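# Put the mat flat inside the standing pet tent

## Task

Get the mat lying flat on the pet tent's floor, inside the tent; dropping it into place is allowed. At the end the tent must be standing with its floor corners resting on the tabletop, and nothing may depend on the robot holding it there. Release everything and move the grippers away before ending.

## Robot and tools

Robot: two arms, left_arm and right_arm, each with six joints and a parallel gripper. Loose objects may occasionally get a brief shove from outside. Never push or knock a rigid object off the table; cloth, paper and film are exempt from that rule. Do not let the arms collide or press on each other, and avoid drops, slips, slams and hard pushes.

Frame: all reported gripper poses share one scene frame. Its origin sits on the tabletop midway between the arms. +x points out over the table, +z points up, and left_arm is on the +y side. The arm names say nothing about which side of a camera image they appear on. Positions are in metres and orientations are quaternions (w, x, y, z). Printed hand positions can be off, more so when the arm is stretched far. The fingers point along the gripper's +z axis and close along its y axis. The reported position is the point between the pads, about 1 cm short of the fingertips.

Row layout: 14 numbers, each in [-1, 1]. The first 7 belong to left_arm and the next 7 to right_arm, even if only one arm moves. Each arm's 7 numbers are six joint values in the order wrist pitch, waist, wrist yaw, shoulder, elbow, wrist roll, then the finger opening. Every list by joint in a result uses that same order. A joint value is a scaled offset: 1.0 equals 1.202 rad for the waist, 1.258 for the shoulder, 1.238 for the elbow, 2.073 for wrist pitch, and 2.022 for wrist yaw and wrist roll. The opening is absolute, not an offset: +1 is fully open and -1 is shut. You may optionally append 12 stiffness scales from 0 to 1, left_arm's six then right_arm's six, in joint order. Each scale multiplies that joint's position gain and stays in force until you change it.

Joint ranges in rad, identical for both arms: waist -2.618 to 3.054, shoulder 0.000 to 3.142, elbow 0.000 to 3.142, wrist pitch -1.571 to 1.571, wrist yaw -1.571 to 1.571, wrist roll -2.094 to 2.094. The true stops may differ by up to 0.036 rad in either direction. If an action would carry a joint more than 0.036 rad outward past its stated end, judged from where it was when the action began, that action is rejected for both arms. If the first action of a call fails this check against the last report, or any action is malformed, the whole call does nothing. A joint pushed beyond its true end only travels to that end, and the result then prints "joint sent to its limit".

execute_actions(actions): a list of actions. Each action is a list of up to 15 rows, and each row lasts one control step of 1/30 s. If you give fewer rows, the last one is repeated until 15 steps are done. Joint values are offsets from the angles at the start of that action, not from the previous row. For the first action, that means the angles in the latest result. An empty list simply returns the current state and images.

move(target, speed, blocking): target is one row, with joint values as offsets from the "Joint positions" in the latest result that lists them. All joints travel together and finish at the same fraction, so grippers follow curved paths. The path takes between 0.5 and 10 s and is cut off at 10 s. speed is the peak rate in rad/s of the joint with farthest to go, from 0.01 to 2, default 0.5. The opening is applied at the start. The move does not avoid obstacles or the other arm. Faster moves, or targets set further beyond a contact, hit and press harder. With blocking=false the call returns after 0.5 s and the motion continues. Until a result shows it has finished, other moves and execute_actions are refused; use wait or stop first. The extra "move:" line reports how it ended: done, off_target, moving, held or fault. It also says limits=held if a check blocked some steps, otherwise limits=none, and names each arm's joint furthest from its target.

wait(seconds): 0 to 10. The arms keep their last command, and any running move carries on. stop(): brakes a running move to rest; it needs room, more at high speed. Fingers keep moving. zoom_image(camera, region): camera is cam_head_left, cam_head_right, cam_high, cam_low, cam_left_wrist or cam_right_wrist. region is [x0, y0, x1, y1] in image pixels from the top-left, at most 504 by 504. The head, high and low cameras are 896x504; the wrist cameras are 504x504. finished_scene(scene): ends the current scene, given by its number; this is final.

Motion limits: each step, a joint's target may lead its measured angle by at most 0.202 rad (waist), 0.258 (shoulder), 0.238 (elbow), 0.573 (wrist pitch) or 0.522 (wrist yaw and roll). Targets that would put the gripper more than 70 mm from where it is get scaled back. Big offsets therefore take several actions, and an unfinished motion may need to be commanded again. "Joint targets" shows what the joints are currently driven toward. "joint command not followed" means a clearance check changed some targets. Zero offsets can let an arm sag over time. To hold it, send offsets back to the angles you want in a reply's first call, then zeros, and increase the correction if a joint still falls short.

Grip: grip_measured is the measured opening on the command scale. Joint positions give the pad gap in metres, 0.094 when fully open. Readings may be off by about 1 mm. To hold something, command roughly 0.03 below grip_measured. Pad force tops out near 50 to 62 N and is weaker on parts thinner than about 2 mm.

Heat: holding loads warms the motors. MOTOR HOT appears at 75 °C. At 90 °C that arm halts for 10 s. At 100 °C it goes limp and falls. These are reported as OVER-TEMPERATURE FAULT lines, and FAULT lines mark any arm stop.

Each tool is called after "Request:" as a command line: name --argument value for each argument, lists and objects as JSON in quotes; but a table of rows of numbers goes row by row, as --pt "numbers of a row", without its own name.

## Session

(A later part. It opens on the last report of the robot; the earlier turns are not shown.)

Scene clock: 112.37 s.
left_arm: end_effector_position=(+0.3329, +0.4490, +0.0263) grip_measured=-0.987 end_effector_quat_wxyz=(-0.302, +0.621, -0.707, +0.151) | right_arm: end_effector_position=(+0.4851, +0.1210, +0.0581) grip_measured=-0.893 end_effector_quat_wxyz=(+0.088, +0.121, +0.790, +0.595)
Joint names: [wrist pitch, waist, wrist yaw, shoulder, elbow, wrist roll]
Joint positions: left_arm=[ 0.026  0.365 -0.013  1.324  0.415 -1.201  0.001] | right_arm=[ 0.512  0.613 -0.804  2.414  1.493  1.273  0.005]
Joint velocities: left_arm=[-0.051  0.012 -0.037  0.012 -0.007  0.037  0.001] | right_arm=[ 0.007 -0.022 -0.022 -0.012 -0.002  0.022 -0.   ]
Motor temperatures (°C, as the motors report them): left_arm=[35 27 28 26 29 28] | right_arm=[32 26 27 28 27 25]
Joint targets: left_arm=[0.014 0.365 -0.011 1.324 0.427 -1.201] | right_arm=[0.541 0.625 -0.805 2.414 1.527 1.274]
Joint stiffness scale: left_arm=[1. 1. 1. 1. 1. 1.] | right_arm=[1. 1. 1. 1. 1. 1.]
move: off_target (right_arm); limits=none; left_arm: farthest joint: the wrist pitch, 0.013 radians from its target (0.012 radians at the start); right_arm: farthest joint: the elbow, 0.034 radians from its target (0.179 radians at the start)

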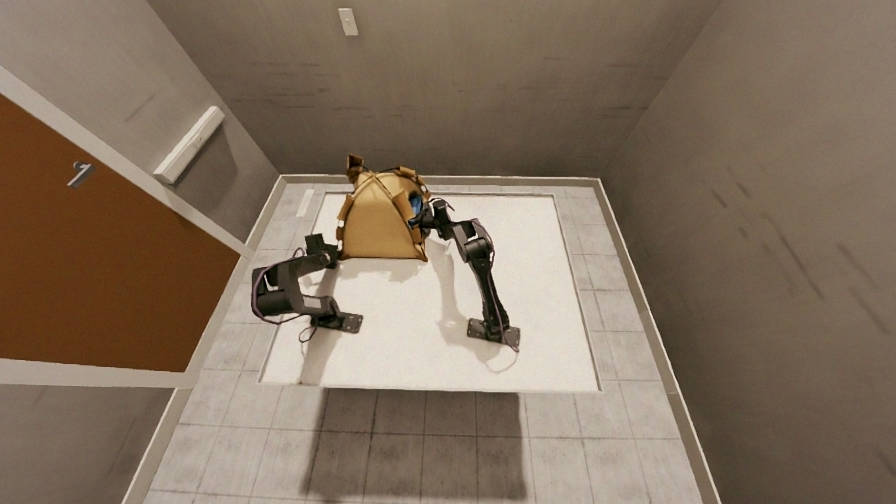

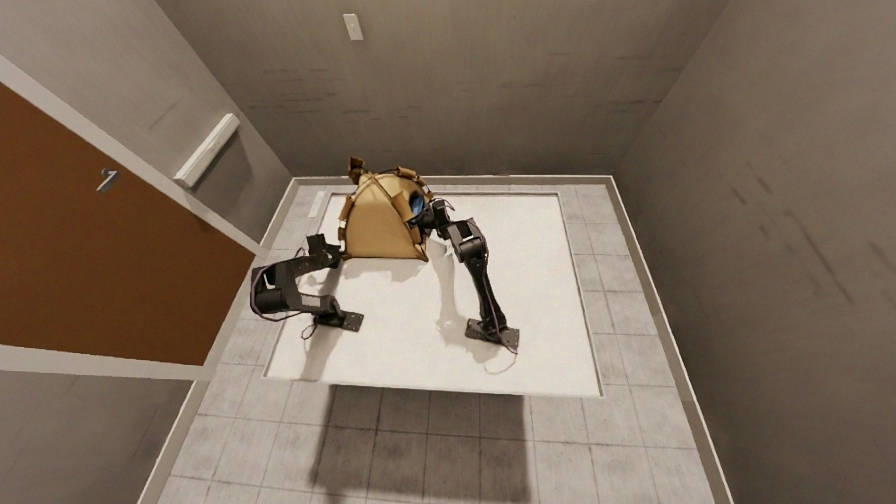

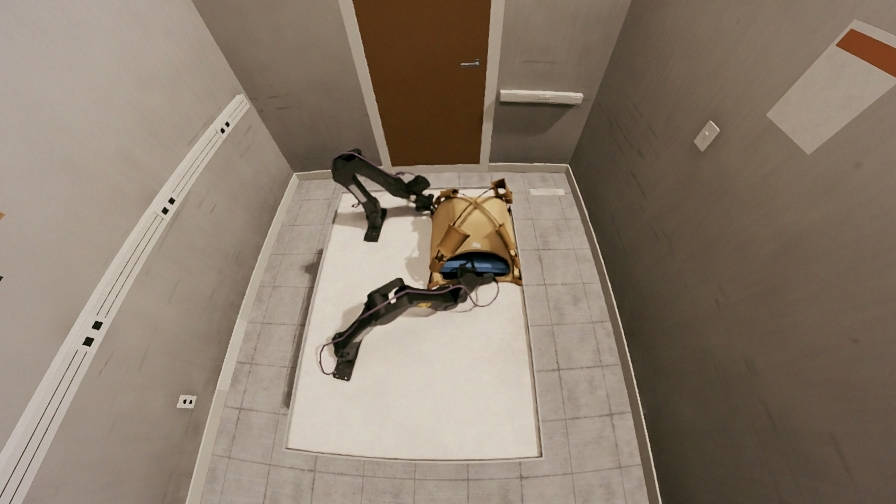

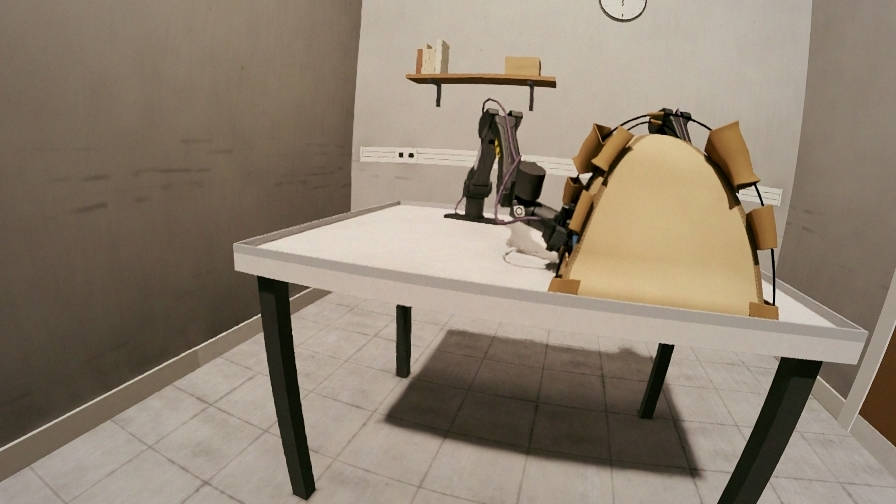

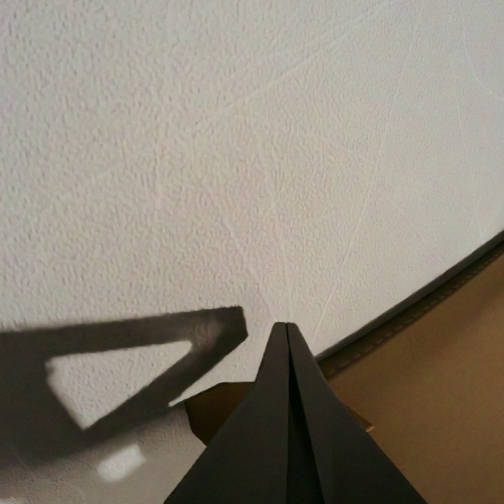

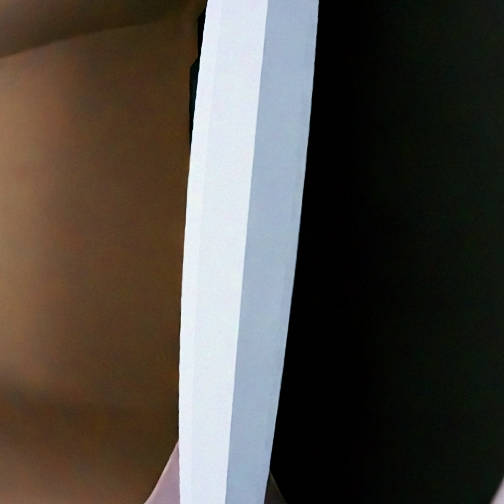

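Inside. Release and back out; left arm retreats too.

Request:
move --target '[-0.006,0,0,0,0.01,0,-1,0.01,0,0,0,0.02,0,-0.55]'

Request:
move --target '[0,0.1,0,-0.15,0,0,-1,-0.04,-0.2,-0.12,-0.115,-0.13,-0.085,-0.55]' --speed 0.25

Request:
move --target '[0,0.05,0,-0.2,0,0,-1,-0.05,-0.2,0,-0.15,-0.05,0,-0.55]' --speed 0.5

Request:
zoom_image --camera "cam_high" --region '[380, 170, 580, 370]'

Scene clock: 113.77 s.
left_arm: end_effector_position=(+0.3329, +0.4490, +0.0263) grip_measured=-0.987 end_effector_quat_wxyz=(-0.302, +0.621, -0.707, +0.151) | right_arm: end_effector_position=(+0.4851, +0.1209, +0.0579) grip_measured=-0.551 end_effector_quat_wxyz=(+0.088, +0.121, +0.790, +0.595)
Joint names: [wrist pitch, waist, wrist yaw, shoulder, elbow, wrist roll]
Joint positions: left_arm=[ 0.026  0.365 -0.013  1.324  0.415 -1.201  0.001] | right_arm=[ 0.511  0.613 -0.804  2.414  1.493  1.273  0.021]
Joint velocities: left_arm=[-0.022  0.007 -0.095  0.012 -0.007 -0.037 -0.001] | right_arm=[ 0.007 -0.002 -0.007 -0.002  0.007  0.066 -0.001]
Motor temperatures (°C, as the motors report them): left_arm=[35 27 28 26 29 28] | right_arm=[32 26 27 28 27 25]
Joint targets: left_arm=[0.014 0.365 -0.013 1.324 0.427 -1.201] | right_arm=[0.532 0.613 -0.804 2.414 1.518 1.273]
Joint stiffness scale: left_arm=[1. 1. 1. 1. 1. 1.] | right_arm=[1. 1. 1. 1. 1. 1.]
move: off_target (right_arm); limits=none; left_arm: farthest joint: the wrist pitch, 0.013 radians from its target (0.013 radians at the start); right_arm: farthest joint: the elbow, 0.025 radians from its target (0.025 radians at the start)

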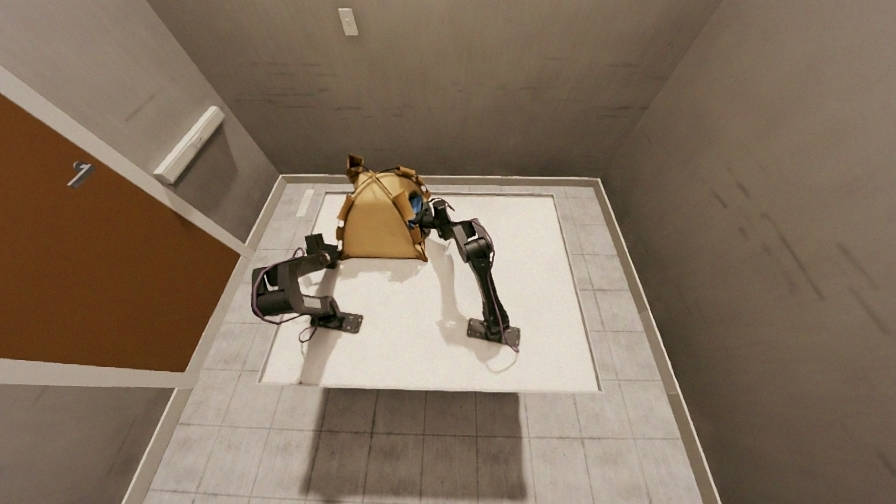

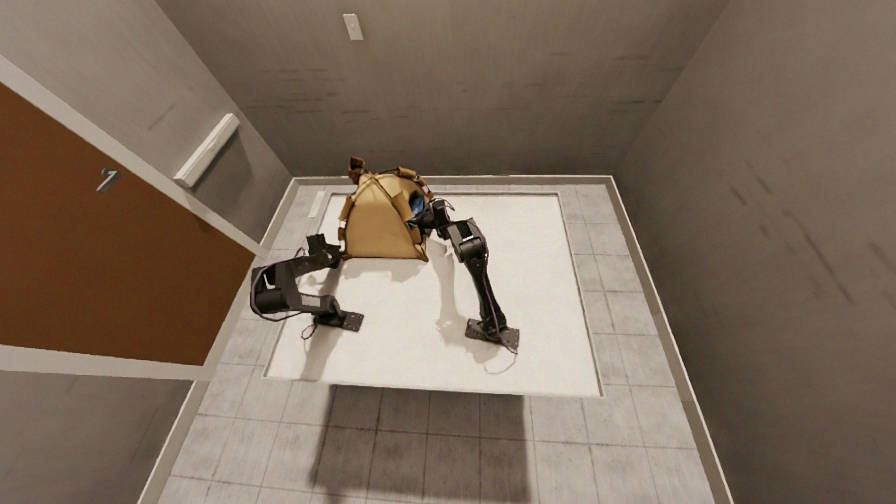

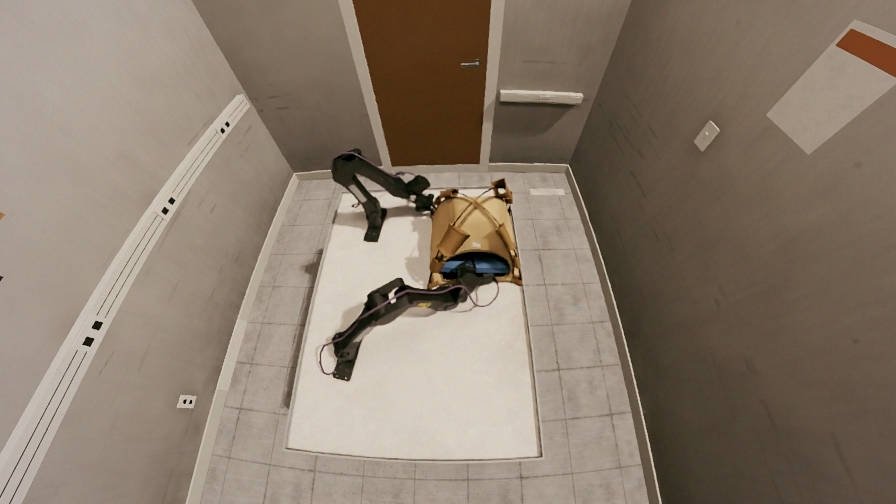

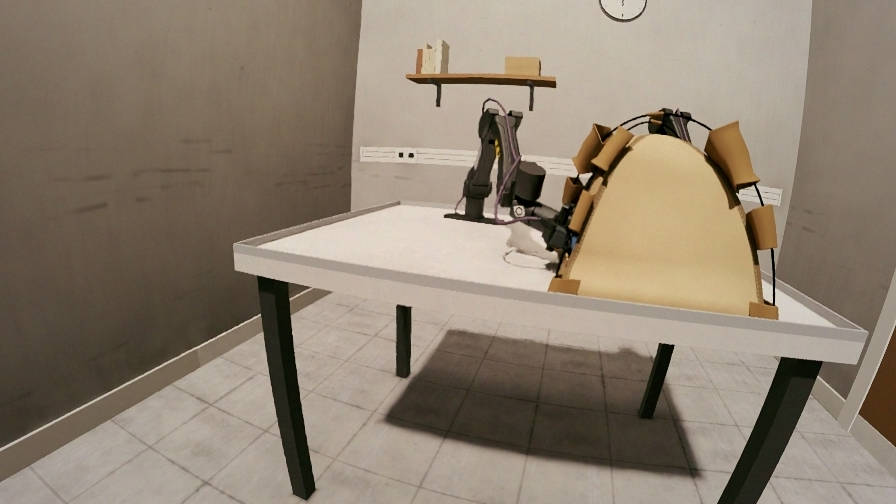

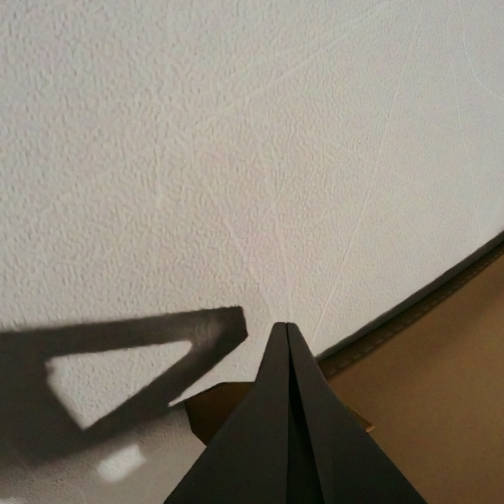

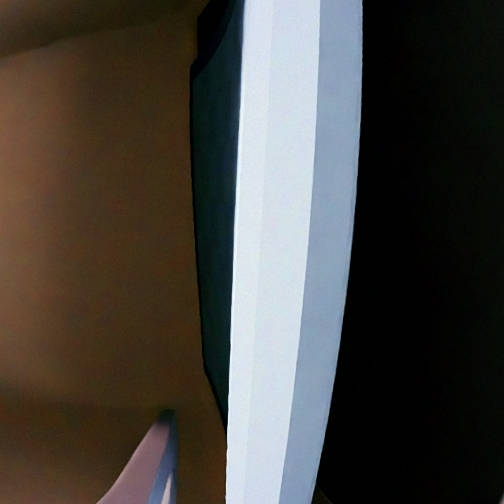

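Scene clock: 115.37 s.
left_arm: end_effector_position=(+0.3343, +0.4859, +0.0774) grip_measured=-0.987 end_effector_quat_wxyz=(-0.383, +0.637, -0.648, +0.168) | right_arm: end_effector_position=(+0.4892, +0.0079, +0.0689) grip_measured=-0.551 end_effector_quat_wxyz=(+0.087, +0.119, +0.784, +0.603)
Joint names: [wrist pitch, waist, wrist yaw, shoulder, elbow, wrist roll]
Joint positions: left_arm=[ 0.033  0.475 -0.013  1.156  0.415 -1.201  0.001] | right_arm=[ 0.433  0.374 -1.031  2.301  1.345  1.118  0.021]
Joint velocities: left_arm=[-0.007 -0.002 -0.051 -0.017 -0.007  0.081 -0.001] | right_arm=[-0.007  0.002 -0.051 -0.002 -0.002  0.037 -0.   ]
Motor temperatures (°C, as the motors report them): left_arm=[35 27 28 27 29 28] | right_arm=[32 26 27 29 27 25]
Joint targets: left_arm=[0.026 0.485 -0.013 1.135 0.415 -1.201] | right_arm=[0.428 0.373 -1.047 2.269 1.332 1.102]
Joint stiffness scale: left_arm=[1. 1. 1. 1. 1. 1.] | right_arm=[1. 1. 1. 1. 1. 1.]
move: off_target (right_arm); limits=none; left_arm: farthest joint: the shoulder, 0.020 radians from its target (0.188 radians at the start); right_arm: farthest joint: the shoulder, 0.031 radians from its target (0.145 radians at the start)

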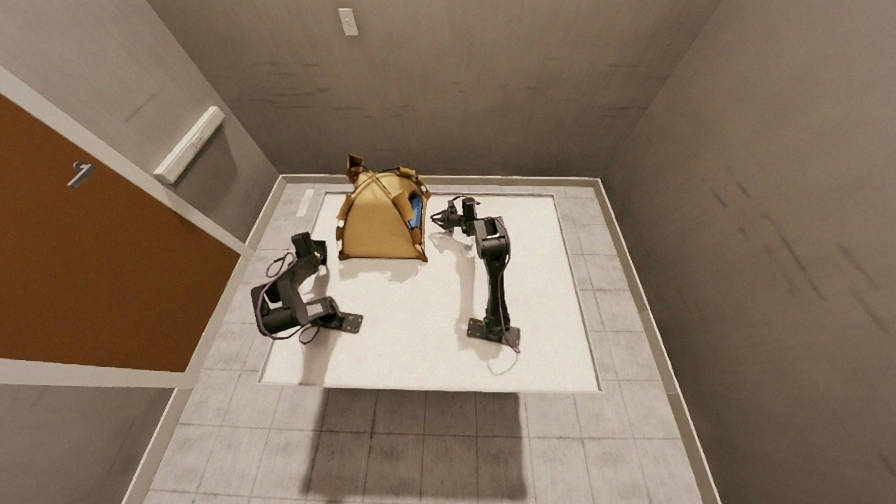

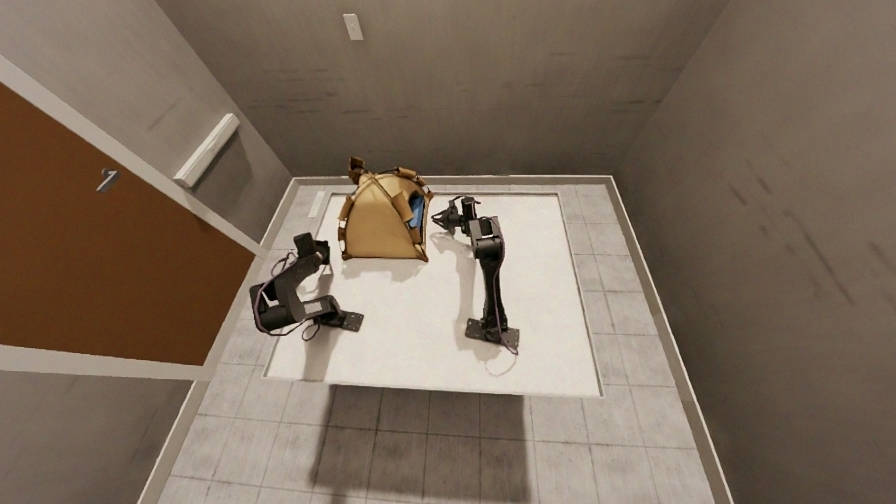

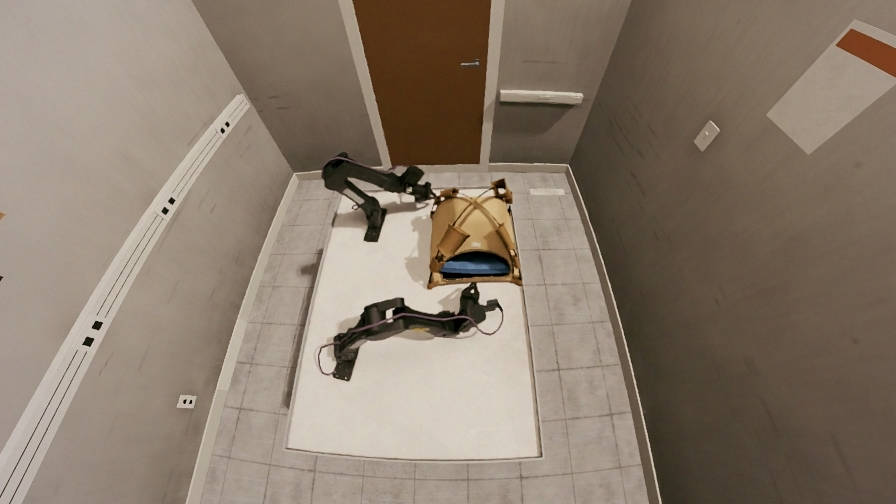

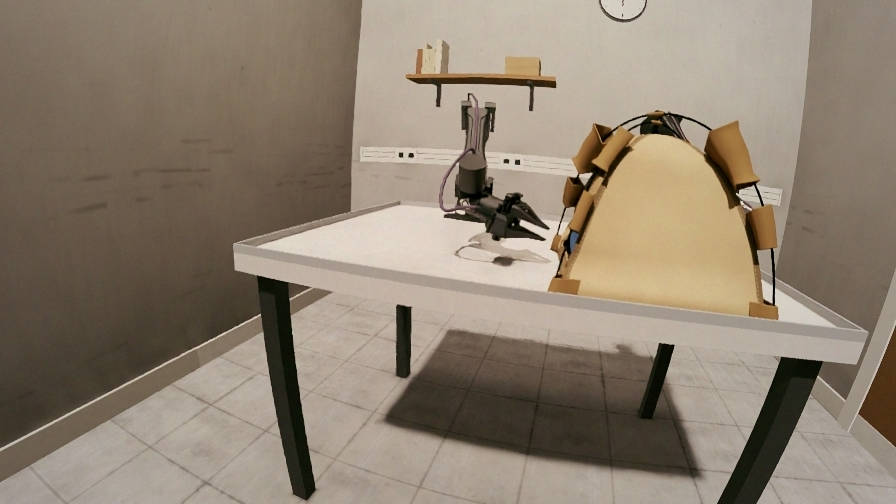

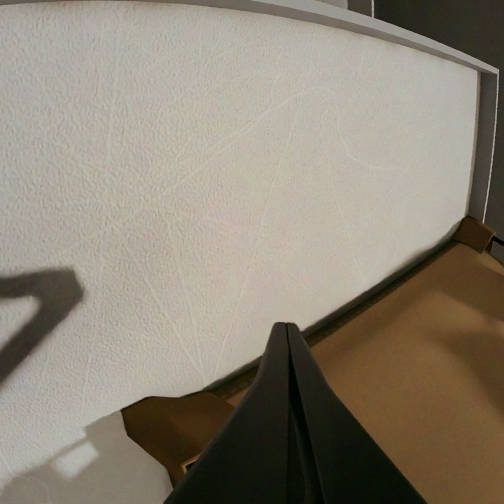

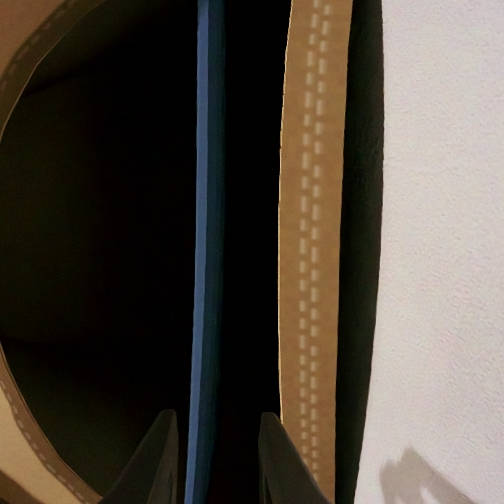

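Scene clock: 116.60 s.
left_arm: end_effector_position=(+0.3308, +0.5020, +0.1507) grip_measured=-0.987 end_effector_quat_wxyz=(-0.485, +0.612, -0.591, +0.200) | right_arm: end_effector_position=(+0.5206, -0.1172, +0.1235) grip_measured=-0.551 end_effector_quat_wxyz=(+0.170, +0.206, +0.762, +0.590)
Joint names: [wrist pitch, waist, wrist yaw, shoulder, elbow, wrist roll]
Joint positions: left_arm=[ 0.044  0.525 -0.013  0.924  0.415 -1.201  0.001] | right_arm=[ 0.334  0.129 -1.029  2.134  1.301  1.118  0.021]
Joint velocities: left_arm=[-0.037 -0.002  0.037 -0.002  0.002  0.037 -0.   ] | right_arm=[ 0.037  0.002 -0.007 -0.022 -0.002  0.051 -0.001]
Motor temperatures (°C, as the motors report them): left_arm=[36 27 28 27 29 28] | right_arm=[32 26 27 29 27 25]
Joint targets: left_arm=[0.033 0.535 -0.013 0.904 0.415 -1.201] | right_arm=[0.329 0.133 -1.031 2.112 1.283 1.118]
Joint stiffness scale: left_arm=[1. 1. 1. 1. 1. 1.] | right_arm=[1. 1. 1. 1. 1. 1.]
move: off_target (right_arm); limits=none; left_arm: farthest joint: the shoulder, 0.020 radians from its target (0.251 radians at the start); right_arm: farthest joint: the shoulder, 0.021 radians from its target (0.189 radians at the start)

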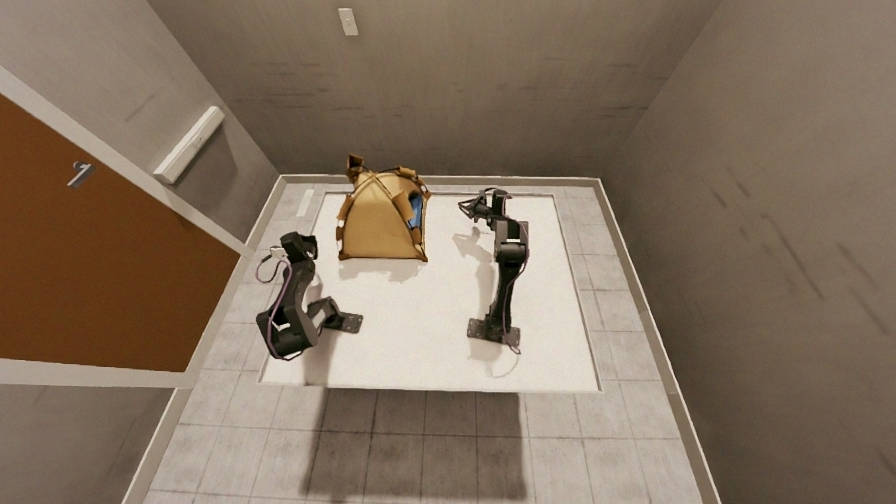

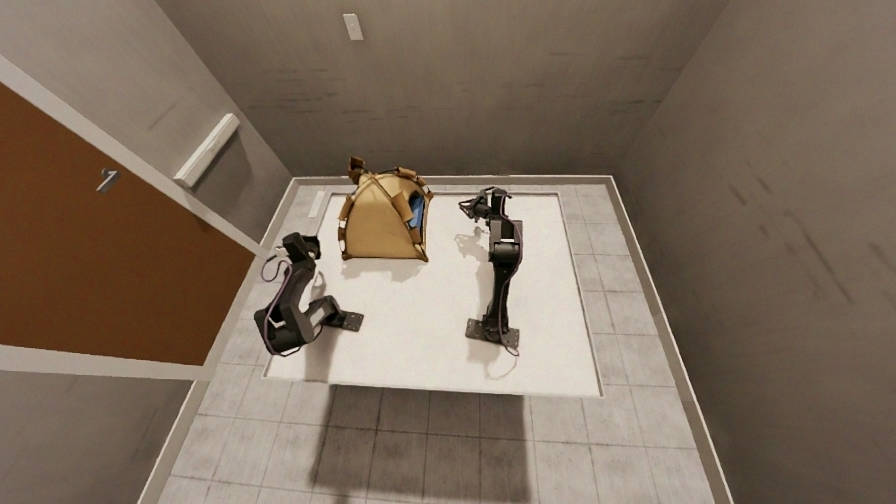

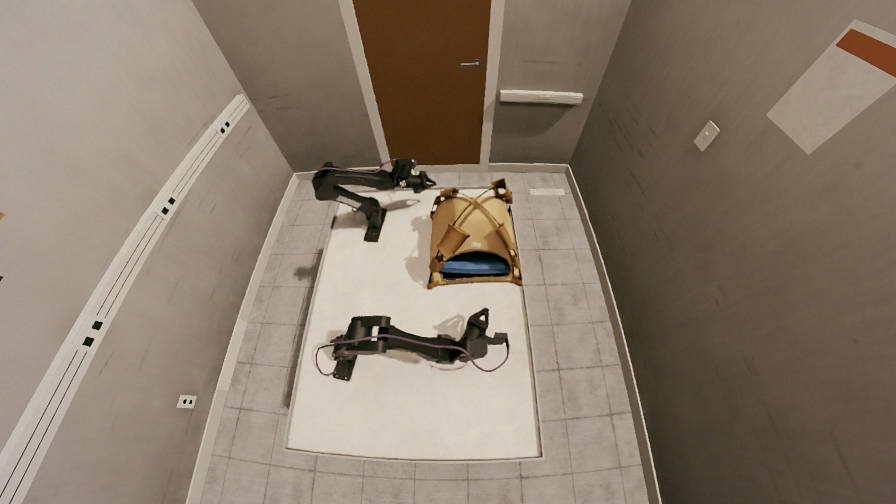

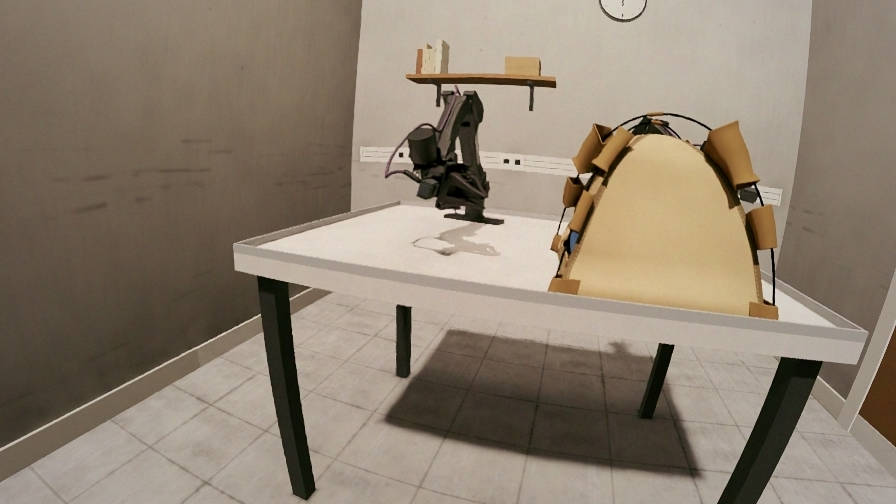

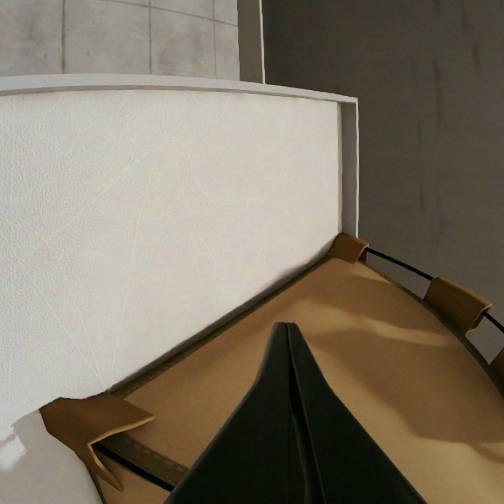

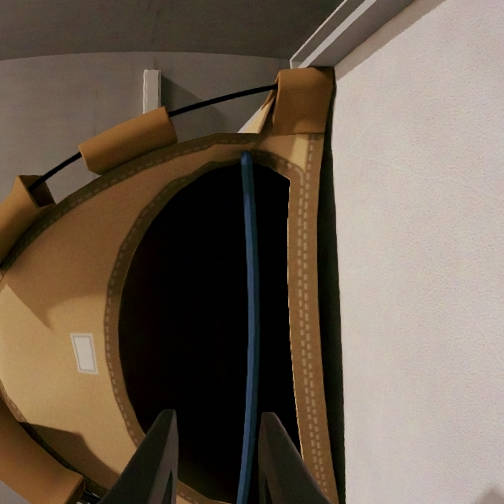

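Region (380, 170, 580, 370) of cam_high's 896x504 image, scaled by 2.520, with more detail than that image has.

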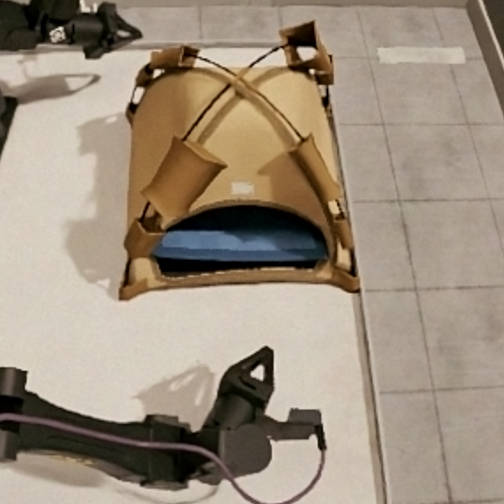

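Request:
move --target '[-0.01,-0.04,0,0.2,0.01,0,-1,-0.28,0.365,0.135,0.125,0.38,-0.08,-1]' --speed 0.45

Scene clock: 119.43 s.
left_arm: end_effector_position=(+0.3346, +0.4903, +0.0781) grip_measured=-0.987 end_effector_quat_wxyz=(-0.387, +0.640, -0.643, +0.167) | right_arm: end_effector_position=(+0.4863, +0.0888, +0.0983) grip_measured=-0.998 end_effector_quat_wxyz=(+0.060, +0.115, +0.863, +0.488)
Joint names: [wrist pitch, waist, wrist yaw, shoulder, elbow, wrist roll]
Joint positions: left_arm=[ 0.045  0.487 -0.013  1.161  0.415 -1.201  0.001] | right_arm=[-0.242  0.571 -0.758  2.289  1.739  0.971  0.   ]
Joint velocities: left_arm=[-0.037  0.002  0.022 -0.017 -0.002 -0.051  0.001] | right_arm=[-0.037  0.007  0.007 -0.012  0.002 -0.125 -0.   ]
Motor temperatures (°C, as the motors report them): left_arm=[36 28 28 26 29 28] | right_arm=[32 26 27 29 28 25]
Joint targets: left_arm=[0.023 0.477 -0.013 1.176 0.427 -1.201] | right_arm=[-0.247 0.568 -0.756 2.291 1.772 0.956]
Joint stiffness scale: left_arm=[1. 1. 1. 1. 1. 1.] | right_arm=[1. 1. 1. 1. 1. 1.]
move: off_target (left_arm, right_arm); limits=none; left_arm: farthest joint: the wrist pitch, 0.022 radians from its target (0.021 radians at the start); right_arm: farthest joint: the elbow, 0.033 radians from its target (0.470 radians at the start)

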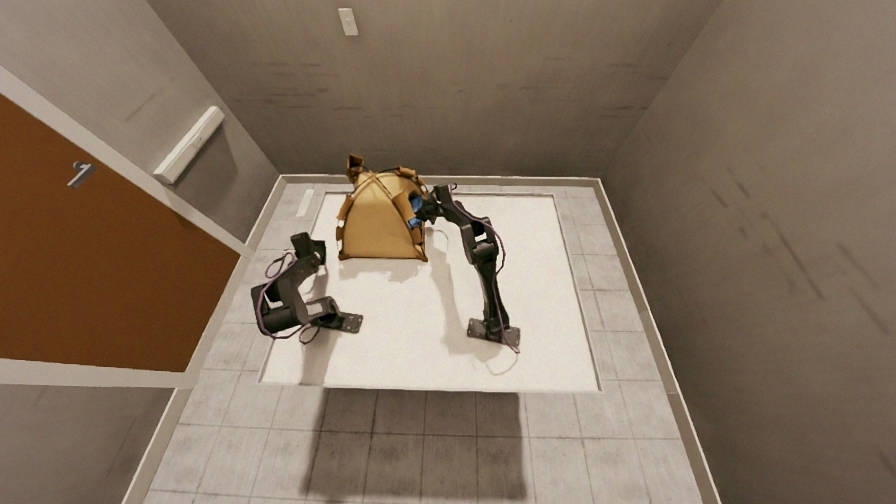

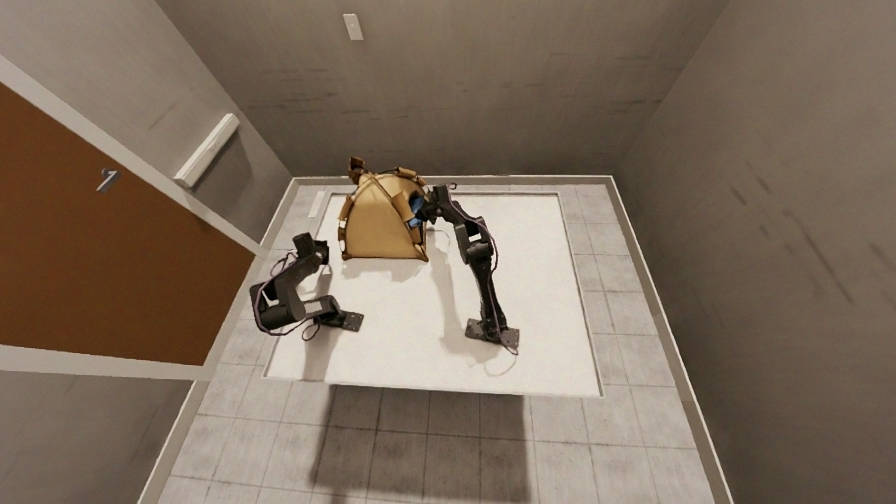

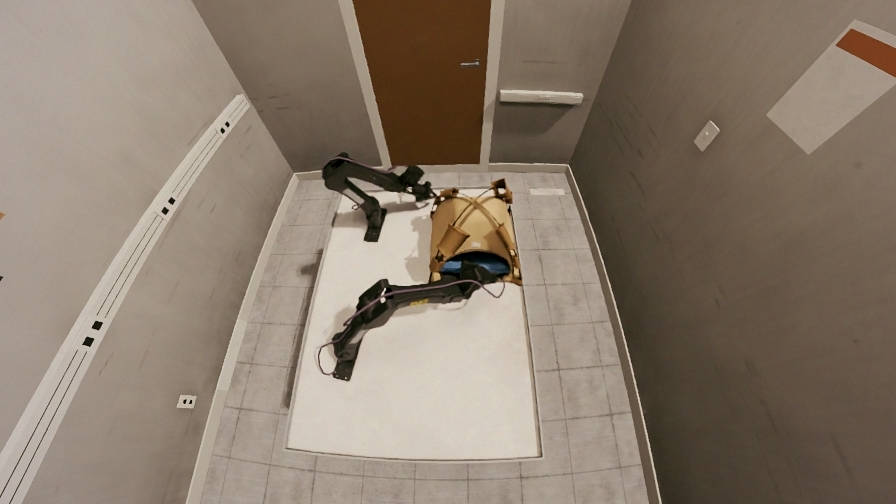

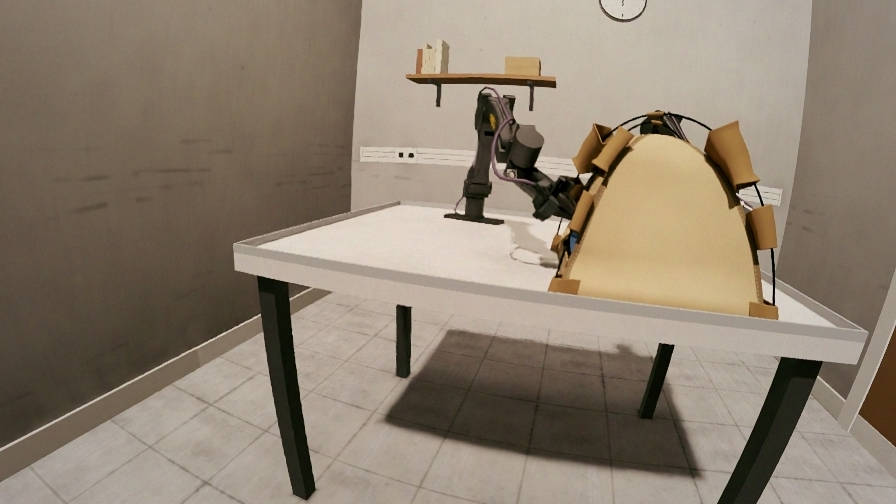

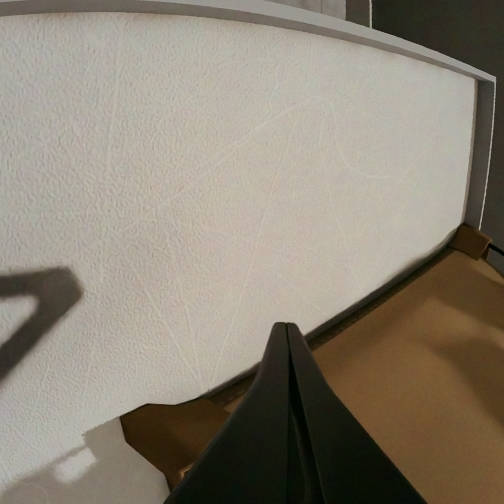

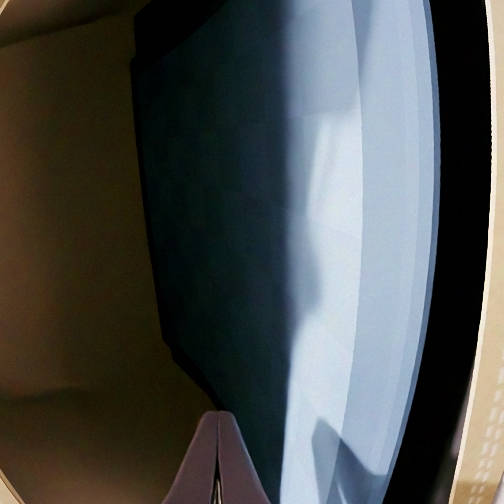

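Request:
move --target '[-0.015,-0.105,0,0.14,0.01,0,-1,0.098,0.045,0.02,0.125,-0.01,0.01,-1]' --speed 0.15

Request:
zoom_image --camera "cam_high" --region '[400, 200, 550, 330]'

Scene clock: 121.63 s.
left_arm: end_effector_position=(+0.3344, +0.4515, +0.0285) grip_measured=-0.987 end_effector_quat_wxyz=(-0.307, +0.622, -0.704, +0.153) | right_arm: end_effector_position=(+0.4918, +0.1152, +0.0329) grip_measured=-0.998 end_effector_quat_wxyz=(+0.067, +0.104, +0.865, +0.487)
Joint names: [wrist pitch, waist, wrist yaw, shoulder, elbow, wrist roll]
Joint positions: left_arm=[ 0.036  0.371 -0.013  1.322  0.415 -1.201  0.001] | right_arm=[-0.054  0.617 -0.724  2.447  1.739  0.99   0.   ]
Joint velocities: left_arm=[ 0.051 -0.012 -0.022 -0.012  0.002 -0.022 -0.   ] | right_arm=[ 0.007 -0.002 -0.037  0.017 -0.012 -0.066  0.   ]
Motor temperatures (°C, as the motors report them): left_arm=[36 28 28 26 29 28] | right_arm=[32 26 27 29 28 25]
Joint targets: left_arm=[0.014 0.361 -0.013 1.338 0.427 -1.201] | right_arm=[-0.038 0.626 -0.718 2.446 1.726 0.991]
Joint stiffness scale: left_arm=[1. 1. 1. 1. 1. 1.] | right_arm=[1. 1. 1. 1. 1. 1.]
move: off_target (left_arm); limits=none; left_arm: farthest joint: the wrist pitch, 0.022 radians from its target (0.031 radians at the start); right_arm: farthest joint: the wrist pitch, 0.015 radians from its target (0.203 radians at the start)

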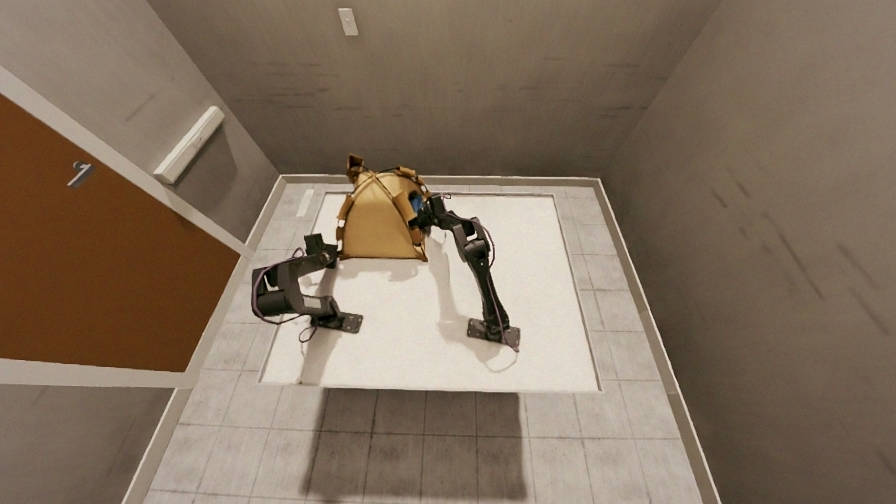

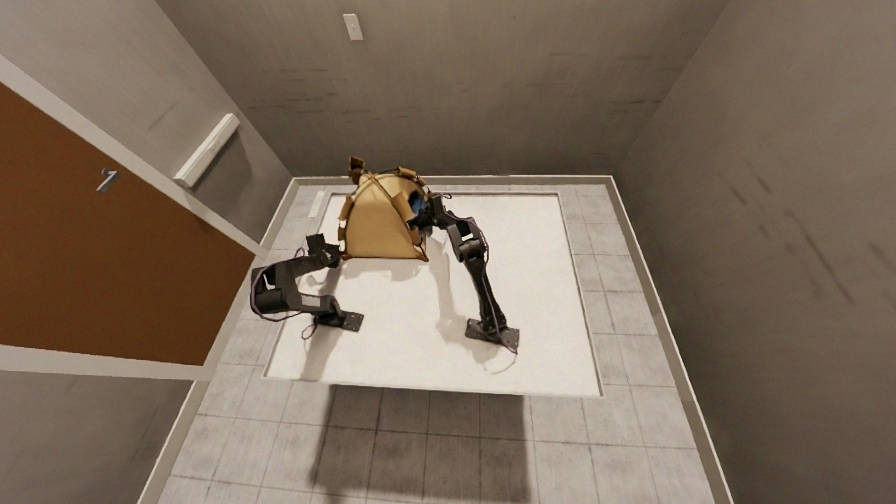

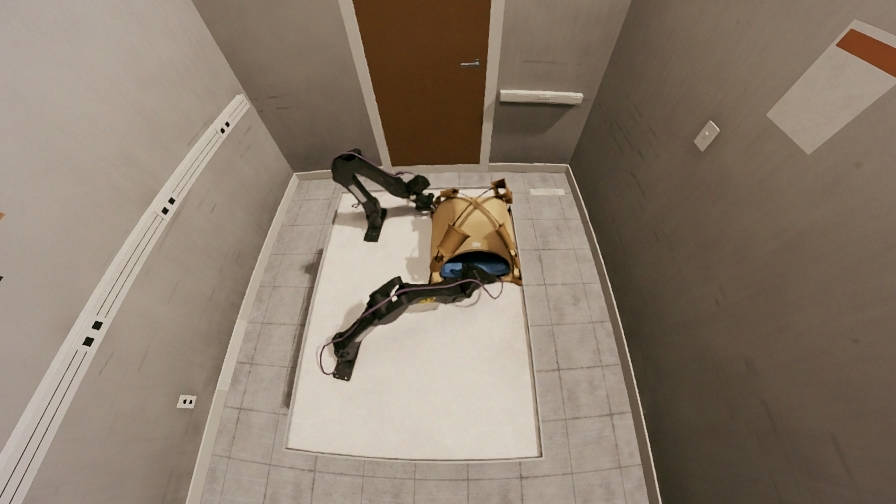

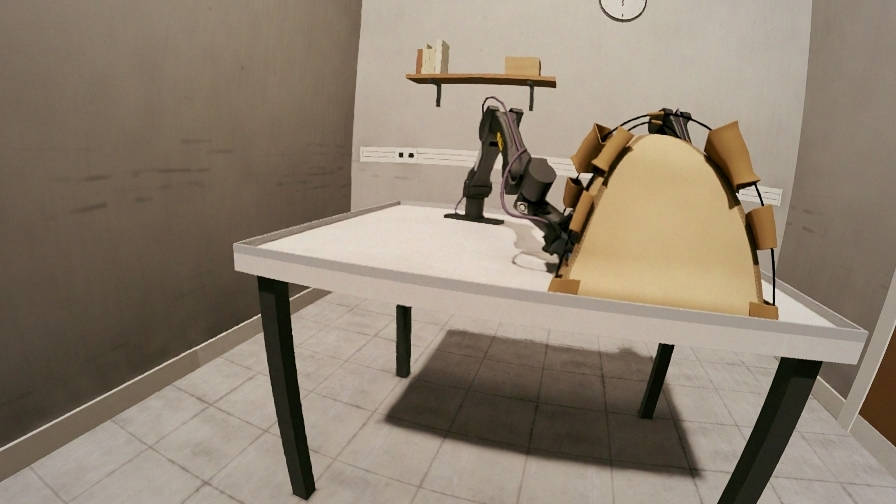

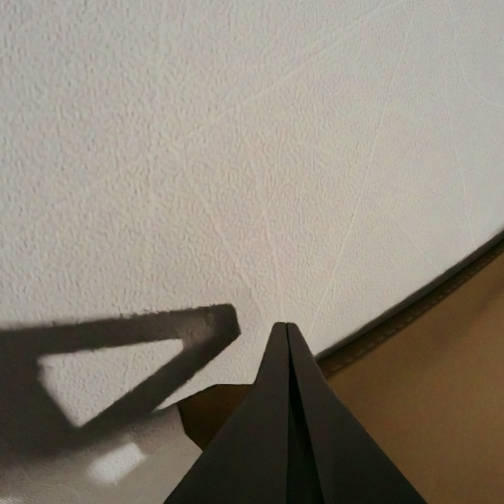

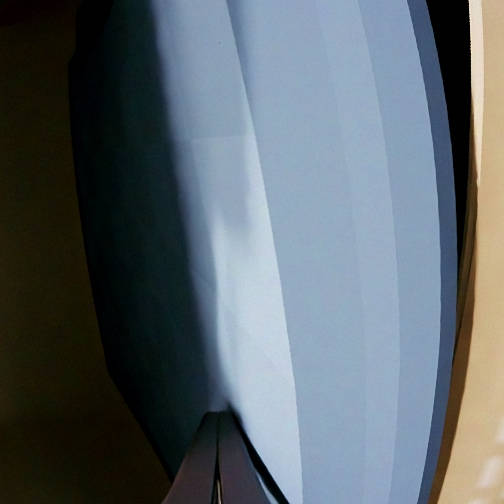

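Region (400, 200, 550, 330) of cam_high's 896x504 image, scaled by 3.360, with more detail than that image has; it fills the top 437 rows of this view, and the rest is white.

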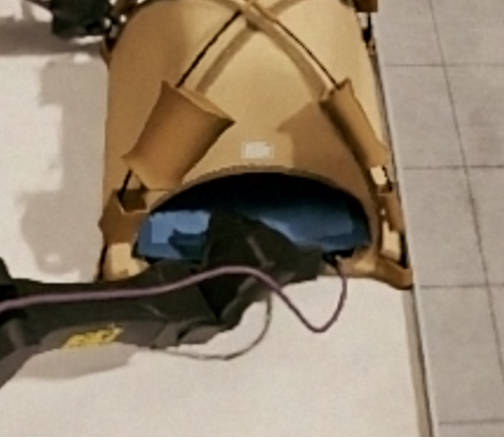

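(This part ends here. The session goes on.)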